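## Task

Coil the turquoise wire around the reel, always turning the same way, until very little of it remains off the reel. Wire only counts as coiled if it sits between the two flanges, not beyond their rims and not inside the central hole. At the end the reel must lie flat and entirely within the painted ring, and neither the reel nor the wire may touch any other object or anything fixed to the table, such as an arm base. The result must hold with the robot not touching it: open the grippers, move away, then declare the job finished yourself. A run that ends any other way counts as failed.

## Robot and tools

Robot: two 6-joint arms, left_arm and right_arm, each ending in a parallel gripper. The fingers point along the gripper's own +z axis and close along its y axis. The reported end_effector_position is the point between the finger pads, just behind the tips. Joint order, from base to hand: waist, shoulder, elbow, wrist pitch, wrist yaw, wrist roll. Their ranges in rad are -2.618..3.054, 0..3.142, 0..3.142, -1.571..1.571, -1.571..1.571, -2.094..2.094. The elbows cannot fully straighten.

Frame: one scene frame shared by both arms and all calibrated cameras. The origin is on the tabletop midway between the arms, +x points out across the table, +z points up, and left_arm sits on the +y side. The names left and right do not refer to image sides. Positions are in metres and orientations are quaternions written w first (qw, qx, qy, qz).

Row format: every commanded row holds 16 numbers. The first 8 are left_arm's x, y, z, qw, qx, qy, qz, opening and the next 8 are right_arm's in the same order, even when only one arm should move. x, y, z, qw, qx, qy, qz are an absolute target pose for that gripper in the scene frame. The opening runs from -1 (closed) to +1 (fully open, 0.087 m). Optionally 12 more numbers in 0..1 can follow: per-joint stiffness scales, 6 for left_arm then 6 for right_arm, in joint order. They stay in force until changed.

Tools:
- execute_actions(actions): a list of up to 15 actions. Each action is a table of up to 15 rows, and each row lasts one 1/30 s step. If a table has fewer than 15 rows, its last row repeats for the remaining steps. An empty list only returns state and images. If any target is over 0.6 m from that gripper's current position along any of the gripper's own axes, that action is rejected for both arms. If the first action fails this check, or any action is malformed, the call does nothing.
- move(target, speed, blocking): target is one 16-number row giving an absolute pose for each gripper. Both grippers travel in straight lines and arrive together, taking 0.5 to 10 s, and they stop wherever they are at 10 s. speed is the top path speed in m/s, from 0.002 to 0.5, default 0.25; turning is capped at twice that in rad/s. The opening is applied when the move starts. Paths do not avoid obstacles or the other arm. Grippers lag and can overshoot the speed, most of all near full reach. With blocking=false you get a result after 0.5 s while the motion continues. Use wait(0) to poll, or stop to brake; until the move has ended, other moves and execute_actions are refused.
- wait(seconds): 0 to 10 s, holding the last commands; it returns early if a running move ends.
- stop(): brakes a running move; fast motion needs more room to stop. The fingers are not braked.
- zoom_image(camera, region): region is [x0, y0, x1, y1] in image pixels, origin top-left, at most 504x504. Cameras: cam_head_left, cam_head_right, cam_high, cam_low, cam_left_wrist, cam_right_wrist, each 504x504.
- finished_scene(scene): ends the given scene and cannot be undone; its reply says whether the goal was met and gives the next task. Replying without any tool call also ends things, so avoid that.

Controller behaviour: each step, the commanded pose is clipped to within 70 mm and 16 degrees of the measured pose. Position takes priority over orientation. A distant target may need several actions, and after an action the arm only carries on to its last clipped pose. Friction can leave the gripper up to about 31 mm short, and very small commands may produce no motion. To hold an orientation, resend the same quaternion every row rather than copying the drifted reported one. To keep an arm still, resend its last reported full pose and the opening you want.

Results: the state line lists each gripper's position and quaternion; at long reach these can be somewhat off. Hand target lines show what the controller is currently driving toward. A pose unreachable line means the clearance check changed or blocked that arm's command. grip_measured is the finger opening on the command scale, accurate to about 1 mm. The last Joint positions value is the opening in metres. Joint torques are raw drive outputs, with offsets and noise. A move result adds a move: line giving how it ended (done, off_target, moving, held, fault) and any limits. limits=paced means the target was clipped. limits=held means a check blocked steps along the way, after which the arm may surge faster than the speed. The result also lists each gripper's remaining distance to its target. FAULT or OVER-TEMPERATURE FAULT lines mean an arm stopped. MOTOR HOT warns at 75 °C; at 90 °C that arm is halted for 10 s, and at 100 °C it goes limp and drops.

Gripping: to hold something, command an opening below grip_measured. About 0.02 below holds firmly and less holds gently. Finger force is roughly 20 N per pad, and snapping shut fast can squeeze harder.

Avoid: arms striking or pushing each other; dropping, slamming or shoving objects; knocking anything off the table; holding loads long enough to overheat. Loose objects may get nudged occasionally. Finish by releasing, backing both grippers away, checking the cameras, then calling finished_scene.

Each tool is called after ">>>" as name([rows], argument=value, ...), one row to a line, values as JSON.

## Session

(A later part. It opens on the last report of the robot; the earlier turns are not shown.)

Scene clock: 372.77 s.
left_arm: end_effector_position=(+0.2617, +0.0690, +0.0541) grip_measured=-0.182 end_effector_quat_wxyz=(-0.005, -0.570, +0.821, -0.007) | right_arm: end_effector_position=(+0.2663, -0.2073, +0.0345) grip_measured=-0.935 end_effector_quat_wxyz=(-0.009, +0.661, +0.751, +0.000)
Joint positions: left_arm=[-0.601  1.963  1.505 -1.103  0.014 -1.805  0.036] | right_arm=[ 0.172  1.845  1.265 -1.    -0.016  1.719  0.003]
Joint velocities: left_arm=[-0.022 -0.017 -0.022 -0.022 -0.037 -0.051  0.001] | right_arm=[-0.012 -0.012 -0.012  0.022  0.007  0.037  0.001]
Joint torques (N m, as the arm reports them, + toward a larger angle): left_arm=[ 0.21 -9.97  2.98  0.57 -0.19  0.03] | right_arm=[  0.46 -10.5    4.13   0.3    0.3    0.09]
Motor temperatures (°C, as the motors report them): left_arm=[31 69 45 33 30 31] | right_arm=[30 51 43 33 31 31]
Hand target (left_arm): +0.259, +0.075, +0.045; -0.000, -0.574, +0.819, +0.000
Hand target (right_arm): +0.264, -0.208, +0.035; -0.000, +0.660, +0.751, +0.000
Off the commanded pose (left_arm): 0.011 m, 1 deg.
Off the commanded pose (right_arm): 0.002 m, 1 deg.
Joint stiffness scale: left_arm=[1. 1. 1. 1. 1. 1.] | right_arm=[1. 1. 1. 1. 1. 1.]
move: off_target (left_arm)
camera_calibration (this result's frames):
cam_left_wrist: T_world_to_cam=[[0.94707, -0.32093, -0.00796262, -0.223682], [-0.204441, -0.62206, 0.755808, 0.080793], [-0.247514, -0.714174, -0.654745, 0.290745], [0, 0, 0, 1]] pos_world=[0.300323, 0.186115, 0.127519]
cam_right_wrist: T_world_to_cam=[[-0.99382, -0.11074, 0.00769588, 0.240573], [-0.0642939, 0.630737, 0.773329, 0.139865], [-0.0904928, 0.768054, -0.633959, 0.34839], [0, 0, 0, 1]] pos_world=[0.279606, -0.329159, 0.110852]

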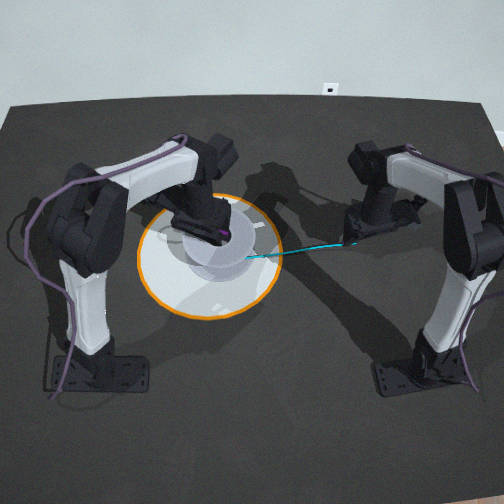

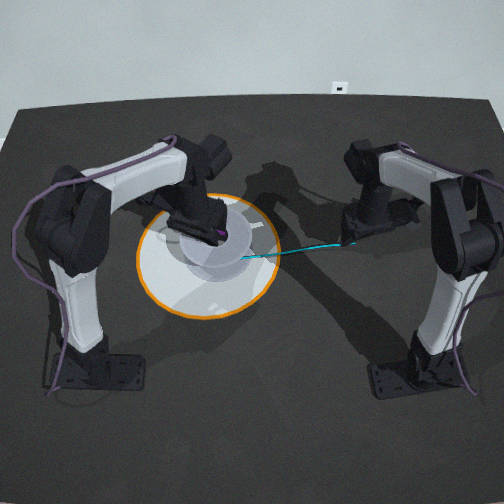

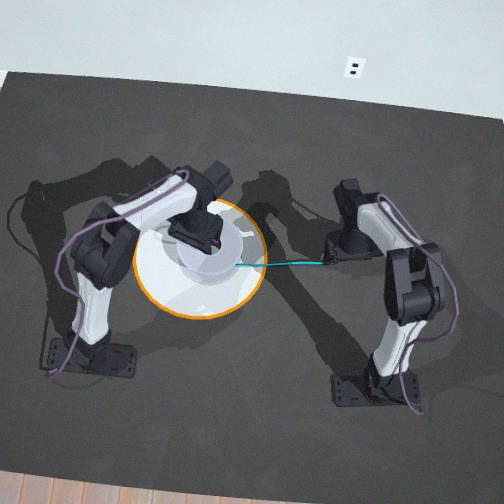

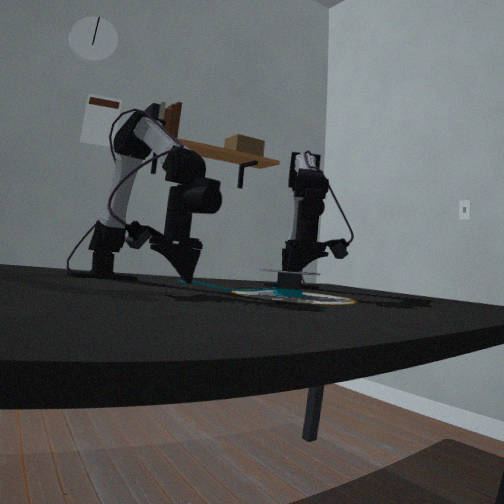

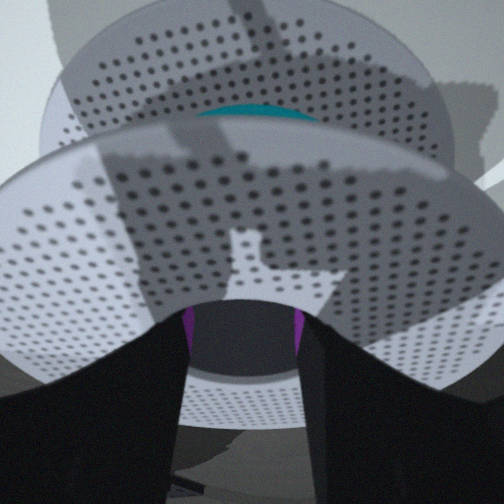

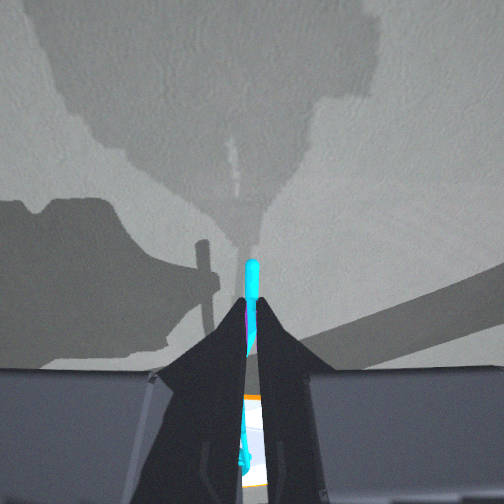

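>>> move(target=[0.259,0.075,0.045,0,0.342,0.94,0,0.3, 0.262,-0.143,0.035,0,0.423,0.906,0,-1], speed=0.25)

>>> move(target=[0.259,0.075,0.05,0,0.342,0.94,0,-1, 0.262,-0.143,0.035,0,0.423,0.906,0,-1], speed=0.25)

>>> move(target=[0.259,0.075,0.05,0,-0.574,0.819,0,-1, 0.262,-0.143,0.035,0,0.423,0.906,0,-1], speed=0.5)

>>> move(target=[0.259,0.075,0.045,0,-0.574,0.819,0,0.3, 0.262,-0.143,0.035,0,0.423,0.906,0,-1], speed=0.25)

>>> move(target=[0.259,0.075,0.045,0,0.342,0.94,0,0.3, 0.265,-0.078,0.033,-0.06,0.163,0.925,0.337,-1], speed=0.25)

Scene clock: 392.40 s.
left_arm: end_effector_position=(+0.2566, +0.0793, +0.0538) grip_measured=-0.183 end_effector_quat_wxyz=(+0.006, +0.328, +0.945, -0.002) | right_arm: end_effector_position=(+0.2621, -0.1422, +0.0383) grip_measured=-0.935 end_effector_quat_wxyz=(-0.003, +0.432, +0.902, +0.014)
Joint positions: left_arm=[-0.7    2.129  1.755 -1.185 -0.001 -0.022  0.036] | right_arm=[ 0.352  1.971  1.451 -1.033 -0.021  1.348  0.003]
Joint velocities: left_arm=[-0.007 -0.012 -0.007  0.022  0.007  0.022 -0.   ] | right_arm=[ 0.002 -0.012 -0.007  0.022 -0.037 -0.081 -0.   ]
Joint torques (N m, as the arm reports them, + toward a larger angle): left_arm=[-0.67 -8.49  6.89  0.52  0.04  0.31] | right_arm=[ 0.5  -8.66  6.96  0.2   0.27 -0.12]
Motor temperatures (°C, as the motors report them): left_arm=[31 69 44 33 30 31] | right_arm=[30 50 43 33 31 31]
Hand target (left_arm): +0.258, +0.075, +0.044; -0.000, +0.342, +0.940, -0.000
Hand target (right_arm): +0.262, -0.142, +0.035; -0.003, +0.423, +0.906, +0.001
Off the commanded pose (left_arm): 0.010 m, 2 deg.
Off the commanded pose (right_arm): 0.003 m, 2 deg.
Joint stiffness scale: left_arm=[1. 1. 1. 1. 1. 1.] | right_arm=[1. 1. 1. 1. 1. 1.]
move: done
camera_calibration (this result's frames):
cam_left_wrist: T_world_to_cam=[[-0.5947, -0.803837, -0.013314, 0.218655], [-0.549267, 0.394158, 0.736848, 0.0953034], [-0.587059, 0.445517, -0.675927, 0.292906], [0, 0, 0, 1]] pos_world=[0.354334, 0.00770393, 0.13067]
cam_right_wrist: T_world_to_cam=[[-0.789081, -0.61373, -0.0262001, 0.119681], [-0.404191, 0.48661, 0.774494, 0.164172], [-0.462581, 0.621728, -0.632039, 0.377037], [0, 0, 0, 1]] pos_world=[0.335205, -0.24085, 0.114288]

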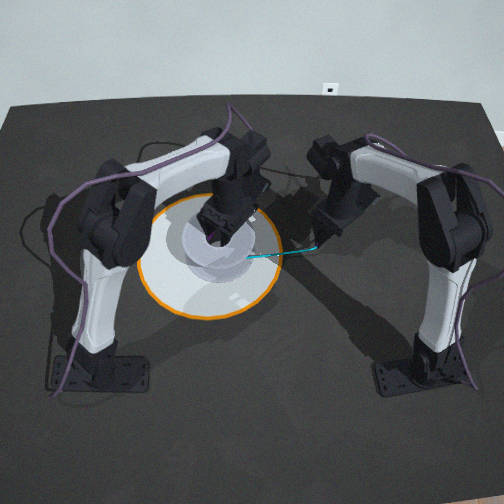

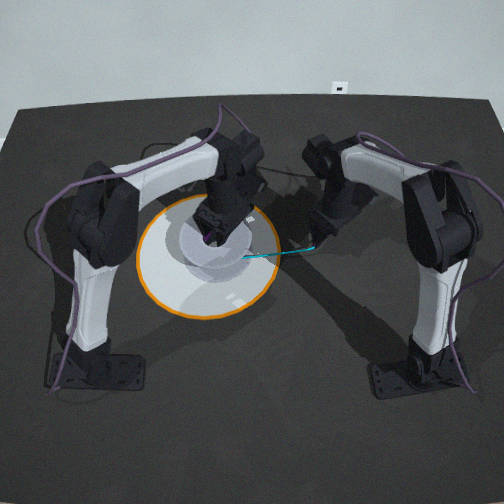

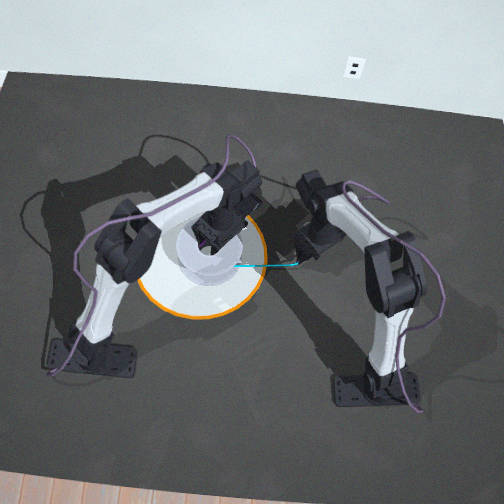

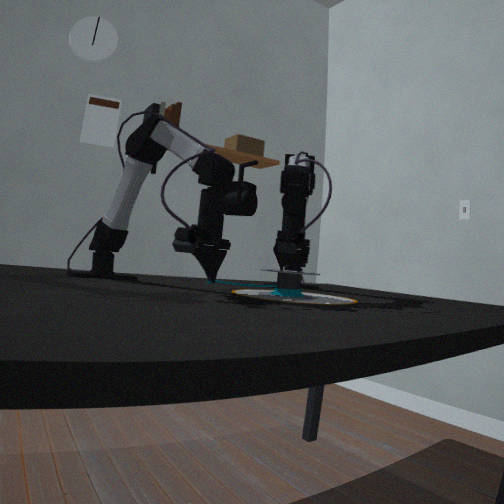

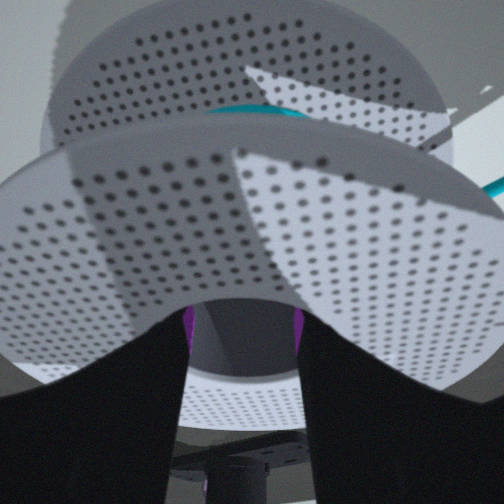

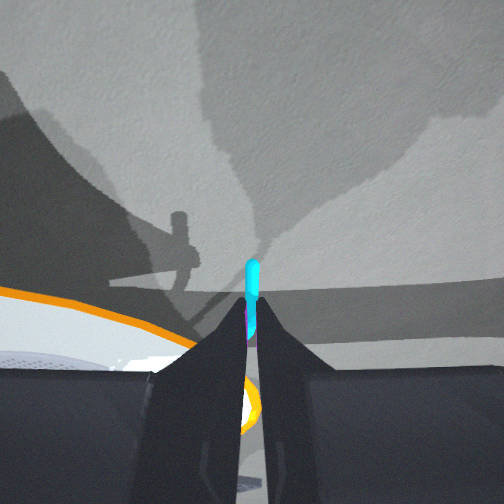

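Scene clock: 393.13 s.
left_arm: end_effector_position=(+0.2547, +0.0818, +0.0466) grip_measured=-1.000 end_effector_quat_wxyz=(-0.007, +0.336, +0.942, +0.003) | right_arm: end_effector_position=(+0.2620, -0.1421, +0.0383) grip_measured=-0.935 end_effector_quat_wxyz=(-0.003, +0.432, +0.902, +0.014)
Joint positions: left_arm=[-0.7    2.15   1.755 -1.192 -0.001 -0.006  0.   ] | right_arm=[ 0.352  1.971  1.451 -1.033 -0.021  1.347  0.003]
Joint velocities: left_arm=[ 0.012 -0.007  0.002 -0.007 -0.022  0.037  0.   ] | right_arm=[-0.012 -0.012 -0.007 -0.037 -0.037 -0.051  0.001]
Joint torques (N m, as the arm reports them, + toward a larger angle): left_arm=[ -0.55 -10.3    8.22   0.32   0.03   0.19] | right_arm=[ 0.24 -8.97  6.93  0.2   0.25 -0.14]
Motor temperatures (°C, as the motors report them): left_arm=[31 69 45 33 30 31] | right_arm=[30 50 43 33 31 31]
Hand target (left_arm): +0.259, +0.075, +0.050; +0.000, +0.342, +0.940, +0.000
Hand target (right_arm): +0.262, -0.143, +0.035; +0.000, +0.423, +0.906, +0.000
Off the commanded pose (left_arm): 0.009 m, 1 deg.
Off the commanded pose (right_arm): 0.003 m, 2 deg.
Joint stiffness scale: left_arm=[1. 1. 1. 1. 1. 1.] | right_arm=[1. 1. 1. 1. 1. 1.]
move: done
camera_calibration (this result's frames):
cam_left_wrist: T_world_to_cam=[[-0.608109, -0.793713, -0.0149209, 0.222133], [-0.526748, 0.389367, 0.755599, 0.0923356], [-0.593919, 0.467346, -0.654864, 0.284792], [0, 0, 0, 1]] pos_world=[0.352862, 0.00726092, 0.120046]
cam_right_wrist: T_world_to_cam=[[-0.788847, -0.614028, -0.0262848, 0.119579], [-0.404258, 0.48619, 0.774722, 0.164067], [-0.462922, 0.621763, -0.631755, 0.37708], [0, 0, 0, 1]] pos_world=[0.335213, -0.240798, 0.114259]

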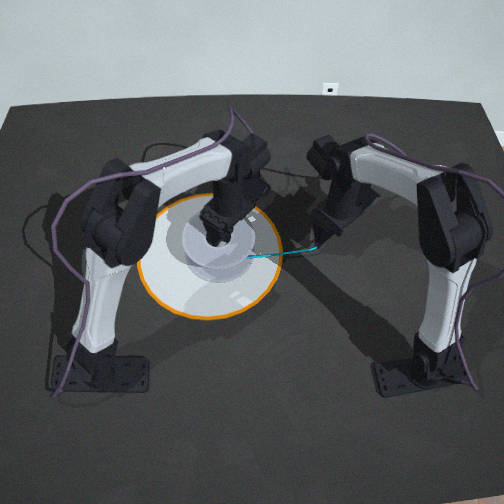

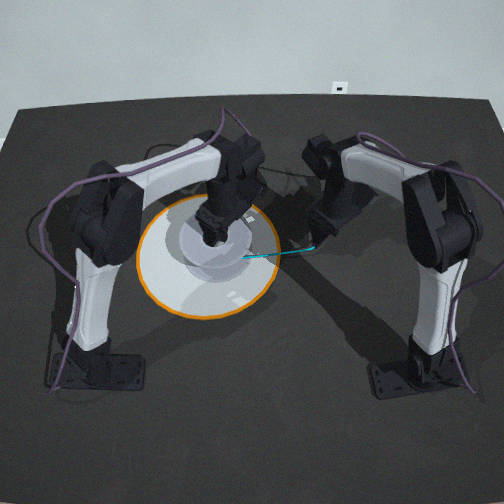

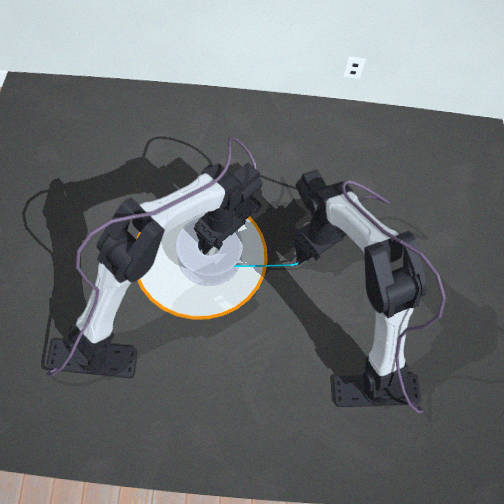

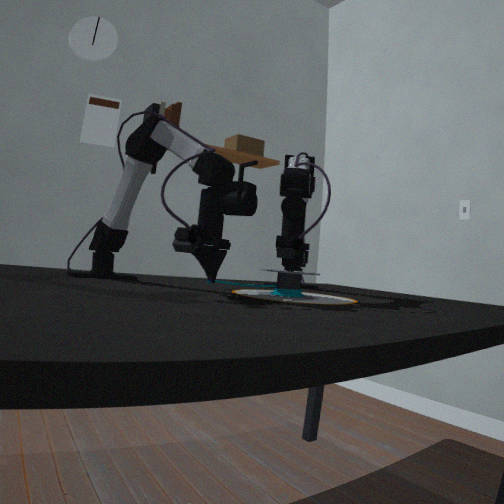

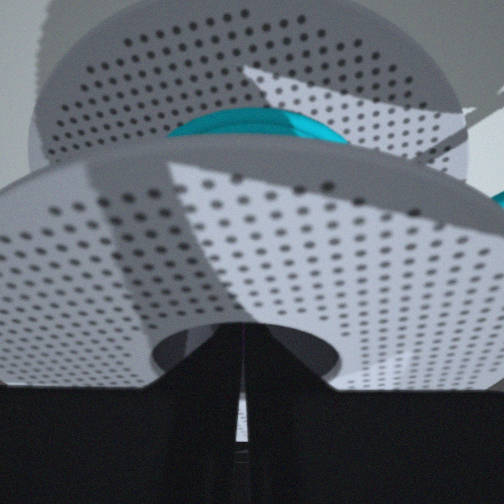

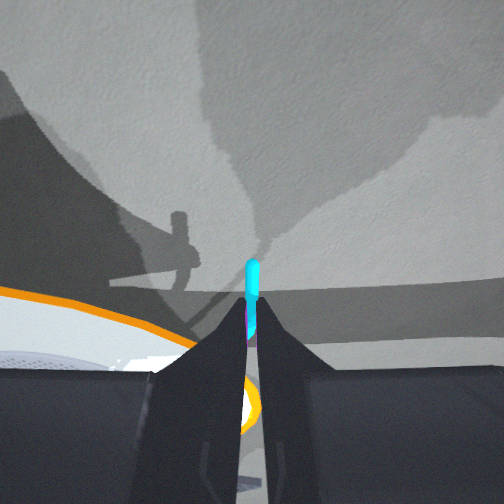

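Scene clock: 395.80 s.
left_arm: end_effector_position=(+0.2611, +0.0724, +0.0481) grip_measured=-1.000 end_effector_quat_wxyz=(-0.006, -0.571, +0.821, +0.004) | right_arm: end_effector_position=(+0.2621, -0.1423, +0.0383) grip_measured=-0.935 end_effector_quat_wxyz=(-0.002, +0.431, +0.902, +0.013)
Joint positions: left_arm=[-0.597  1.978  1.504 -1.108  0.009 -1.802  0.   ] | right_arm=[ 0.352  1.971  1.451 -1.033 -0.02   1.347  0.003]
Joint velocities: left_arm=[-0.007 -0.002  0.017 -0.022 -0.022 -0.007  0.   ] | right_arm=[-0.012 -0.002 -0.017 -0.051 -0.037  0.007  0.001]
Joint torques (N m, as the arm reports them, + toward a larger angle): left_arm=[ -0.03 -11.44   4.19   0.4   -0.15   0.09] | right_arm=[ 0.32 -8.86  6.97  0.2   0.3  -0.13]
Motor temperatures (°C, as the motors report them): left_arm=[31 69 44 33 30 31] | right_arm=[30 50 43 33 31 31]
Hand target (left_arm): +0.260, +0.075, +0.051; -0.000, -0.574, +0.819, -0.000
Hand target (right_arm): +0.262, -0.143, +0.035; +0.000, +0.423, +0.906, +0.000
Off the commanded pose (left_arm): 0.004 m, 1 deg.
Off the commanded pose (right_arm): 0.003 m, 2 deg.
Joint stiffness scale: left_arm=[1. 1. 1. 1. 1. 1.] | right_arm=[1. 1. 1. 1. 1. 1.]
move: done
camera_calibration (this result's frames):
cam_left_wrist: T_world_to_cam=[[0.947313, -0.319216, -0.0264303, -0.221388], [-0.192852, -0.634298, 0.748648, 0.0855081], [-0.255746, -0.704107, -0.66244, 0.290897], [0, 0, 0, 1]] pos_world=[0.30061, 0.18839, 0.122835]
cam_right_wrist: T_world_to_cam=[[-0.788377, -0.61464, -0.026062, 0.119287], [-0.405024, 0.48669, 0.774008, 0.164528], [-0.463052, 0.620766, -0.632639, 0.377127], [0, 0, 0, 1]] pos_world=[0.335311, -0.240864, 0.114348]

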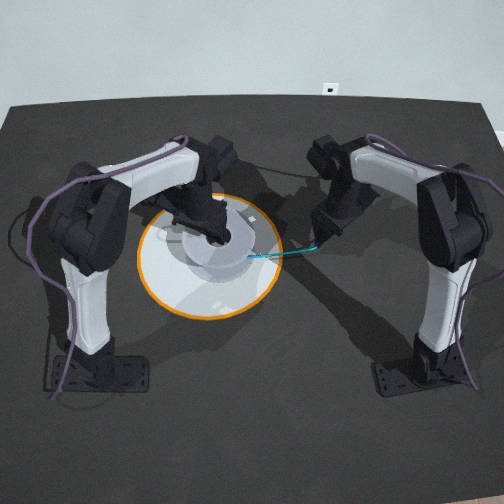

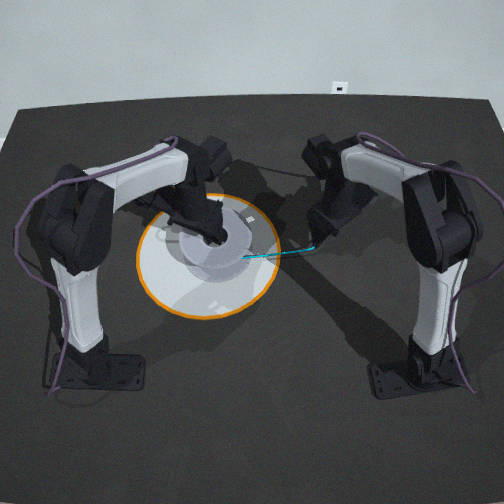

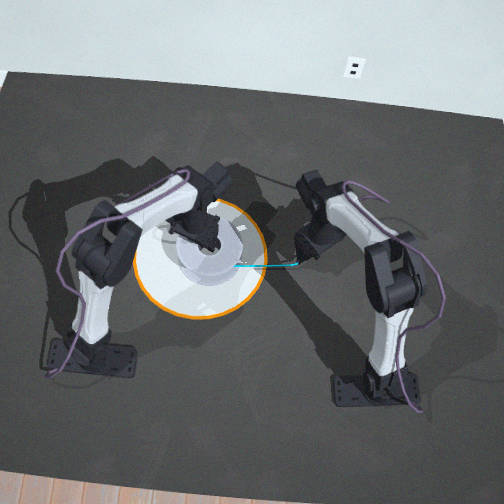

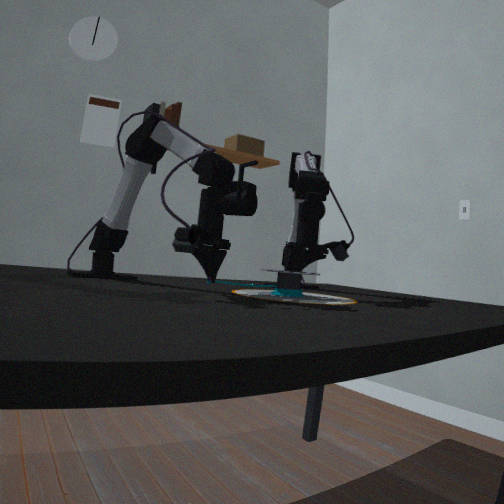

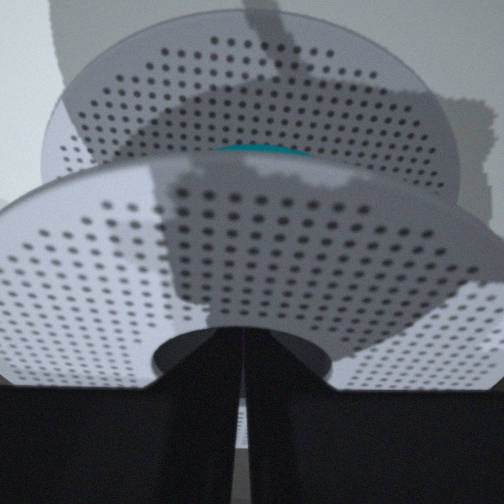

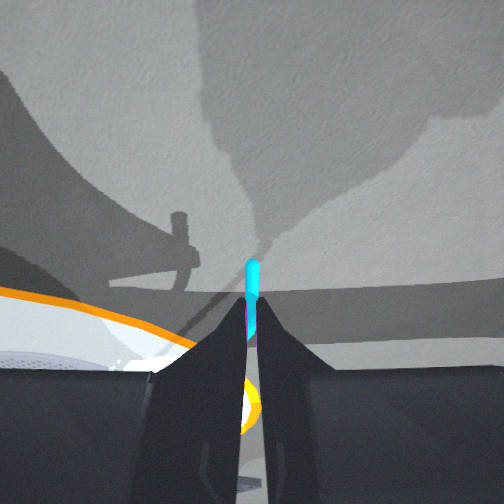

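Scene clock: 396.50 s.
left_arm: end_effector_position=(+0.2628, +0.0703, +0.0539) grip_measured=-0.193 end_effector_quat_wxyz=(-0.004, -0.571, +0.821, -0.007) | right_arm: end_effector_position=(+0.2623, -0.1428, +0.0381) grip_measured=-0.935 end_effector_quat_wxyz=(-0.001, +0.431, +0.902, +0.012)
Joint positions: left_arm=[-0.598  1.963  1.505 -1.103  0.012 -1.803  0.035] | right_arm=[ 0.352  1.971  1.451 -1.033 -0.017  1.346  0.003]
Joint velocities: left_arm=[ 0.012 -0.002 -0.002 -0.037 -0.051  0.066 -0.001] | right_arm=[-0.012 -0.007  0.012 -0.037  0.037 -0.022 -0.001]
Joint torques (N m, as the arm reports them, + toward a larger angle): left_arm=[-0.07 -9.98  2.99  0.56 -0.18  0.02] | right_arm=[ 0.3  -8.85  6.92  0.22  0.27 -0.14]
Motor temperatures (°C, as the motors report them): left_arm=[31 69 44 33 30 31] | right_arm=[30 50 43 33 31 31]
Hand target (left_arm): +0.259, +0.075, +0.045; -0.000, -0.574, +0.819, +0.000
Hand target (right_arm): +0.262, -0.143, +0.035; +0.000, +0.423, +0.906, +0.000
Off the commanded pose (left_arm): 0.011 m, 1 deg.
Off the commanded pose (right_arm): 0.003 m, 2 deg.
Joint stiffness scale: left_arm=[1. 1. 1. 1. 1. 1.] | right_arm=[1. 1. 1. 1. 1. 1.]
move: off_target (left_arm)
camera_calibration (this result's frames):
cam_left_wrist: T_world_to_cam=[[0.947699, -0.319089, -0.00697426, -0.224625], [-0.204458, -0.623732, 0.754424, 0.082168], [-0.245079, -0.713541, -0.65635, 0.291228], [0, 0, 0, 1]] pos_world=[0.30105, 0.187378, 0.127591]
cam_right_wrist: T_world_to_cam=[[-0.788142, -0.614968, -0.0254378, 0.119027], [-0.406226, 0.488679, 0.772123, 0.165632], [-0.4624, 0.618876, -0.634964, 0.377097], [0, 0, 0, 1]] pos_world=[0.335464, -0.241119, 0.114583]

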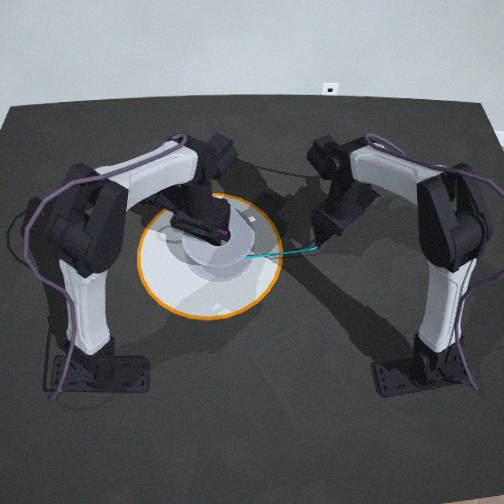

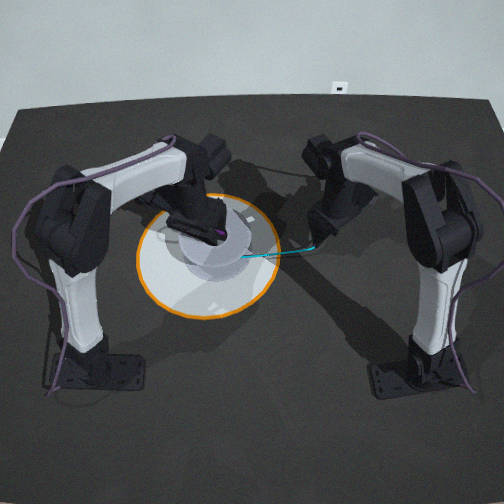

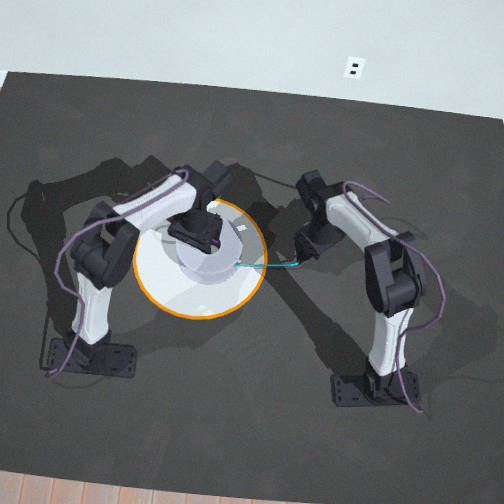

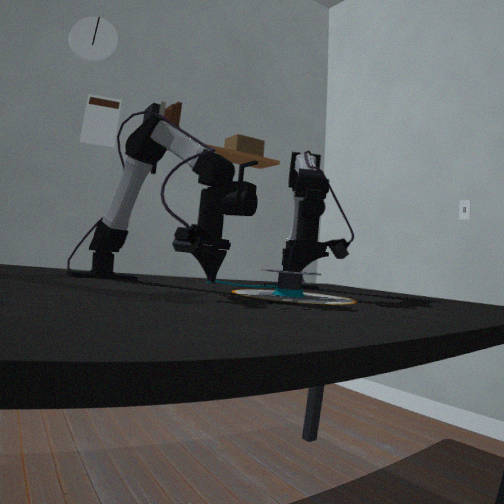

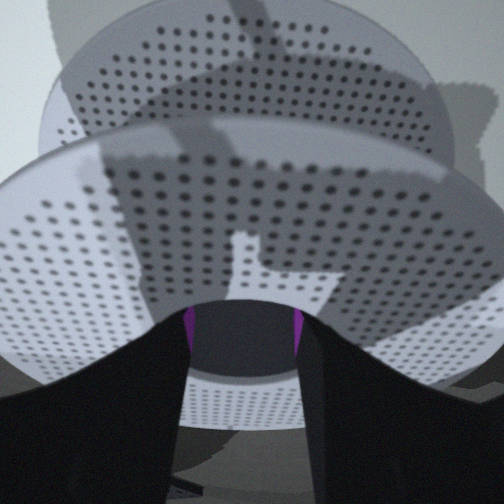

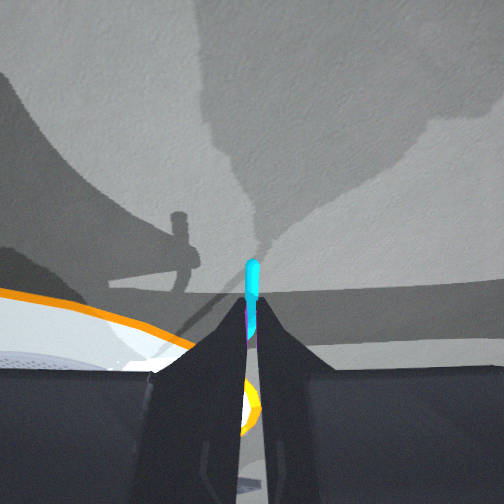

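Scene clock: 400.87 s.
left_arm: end_effector_position=(+0.2567, +0.0788, +0.0536) grip_measured=-0.194 end_effector_quat_wxyz=(+0.006, +0.328, +0.945, -0.004) | right_arm: end_effector_position=(+0.2680, -0.0743, +0.0478) grip_measured=-0.935 end_effector_quat_wxyz=(-0.051, +0.155, +0.926, +0.339)
Joint positions: left_arm=[-0.699  2.129  1.755 -1.183  0.003 -0.021  0.035] | right_arm=[ 0.285  1.985  1.288 -0.553 -0.635  0.826  0.003]
Joint velocities: left_arm=[ 0.002 -0.012  0.022  0.022  0.022  0.007  0.   ] | right_arm=[ 0.022  0.007  0.002  0.022 -0.022  0.007 -0.   ]
Joint torques (N m, as the arm reports them, + toward a larger angle): left_arm=[-0.6  -8.52  6.92  0.5   0.    0.28] | right_arm=[-1.1  -9.22  4.36  0.99 -0.22 -0.19]
Motor temperatures (°C, as the motors report them): left_arm=[31 69 45 33 30 31] | right_arm=[30 50 43 33 31 31]
Hand target (left_arm): +0.258, +0.075, +0.044; -0.000, +0.342, +0.940, -0.000
Hand target (right_arm): +0.265, -0.080, +0.036; -0.063, +0.161, +0.926, +0.336
Off the commanded pose (left_arm): 0.010 m, 2 deg.
Off the commanded pose (right_arm): 0.016 m, 1 deg.
Joint stiffness scale: left_arm=[1. 1. 1. 1. 1. 1.] | right_arm=[1. 1. 1. 1. 1. 1.]
move: off_target (right_arm)
camera_calibration (this result's frames):
cam_left_wrist: T_world_to_cam=[[-0.595063, -0.803624, -0.00945929, 0.218165], [-0.547967, 0.397089, 0.736242, 0.0951368], [-0.587905, 0.443293, -0.676653, 0.293463], [0, 0, 0, 1]] pos_world=[0.354482, 0.00745443, 0.130593]
cam_right_wrist: T_world_to_cam=[[-0.337712, -0.714462, -0.612777, 0.0658565], [-0.616076, -0.324414, 0.717778, 0.125383], [-0.711619, 0.619919, -0.330605, 0.395726], [0, 0, 0, 1]] pos_world=[0.381092, -0.15759, 0.0811867]

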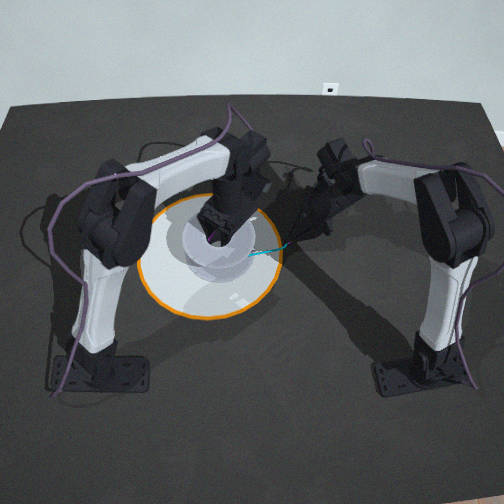

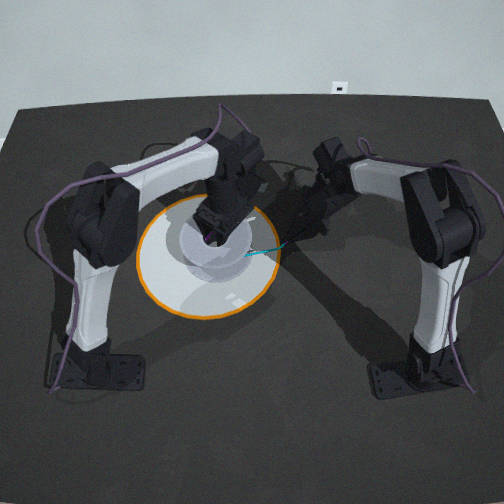

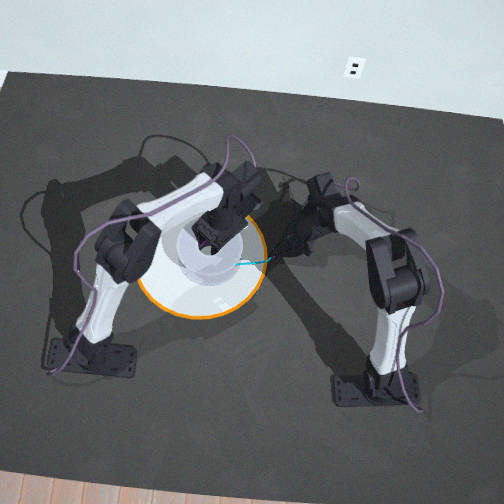

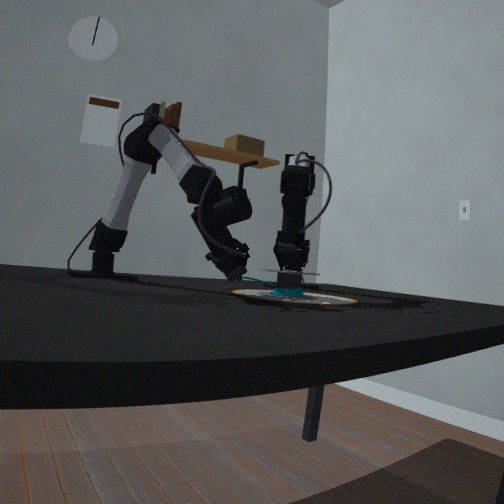

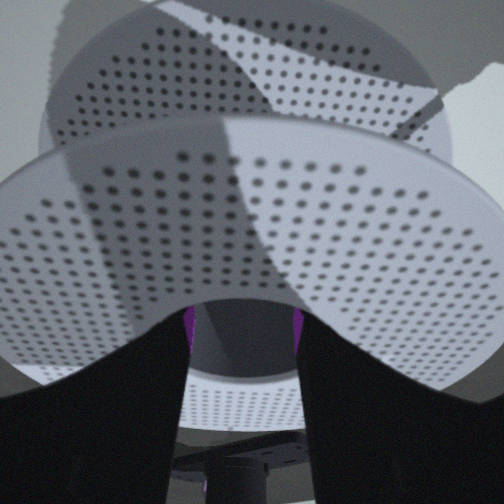

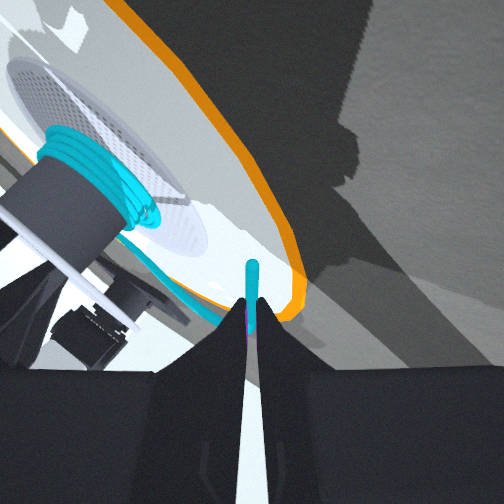

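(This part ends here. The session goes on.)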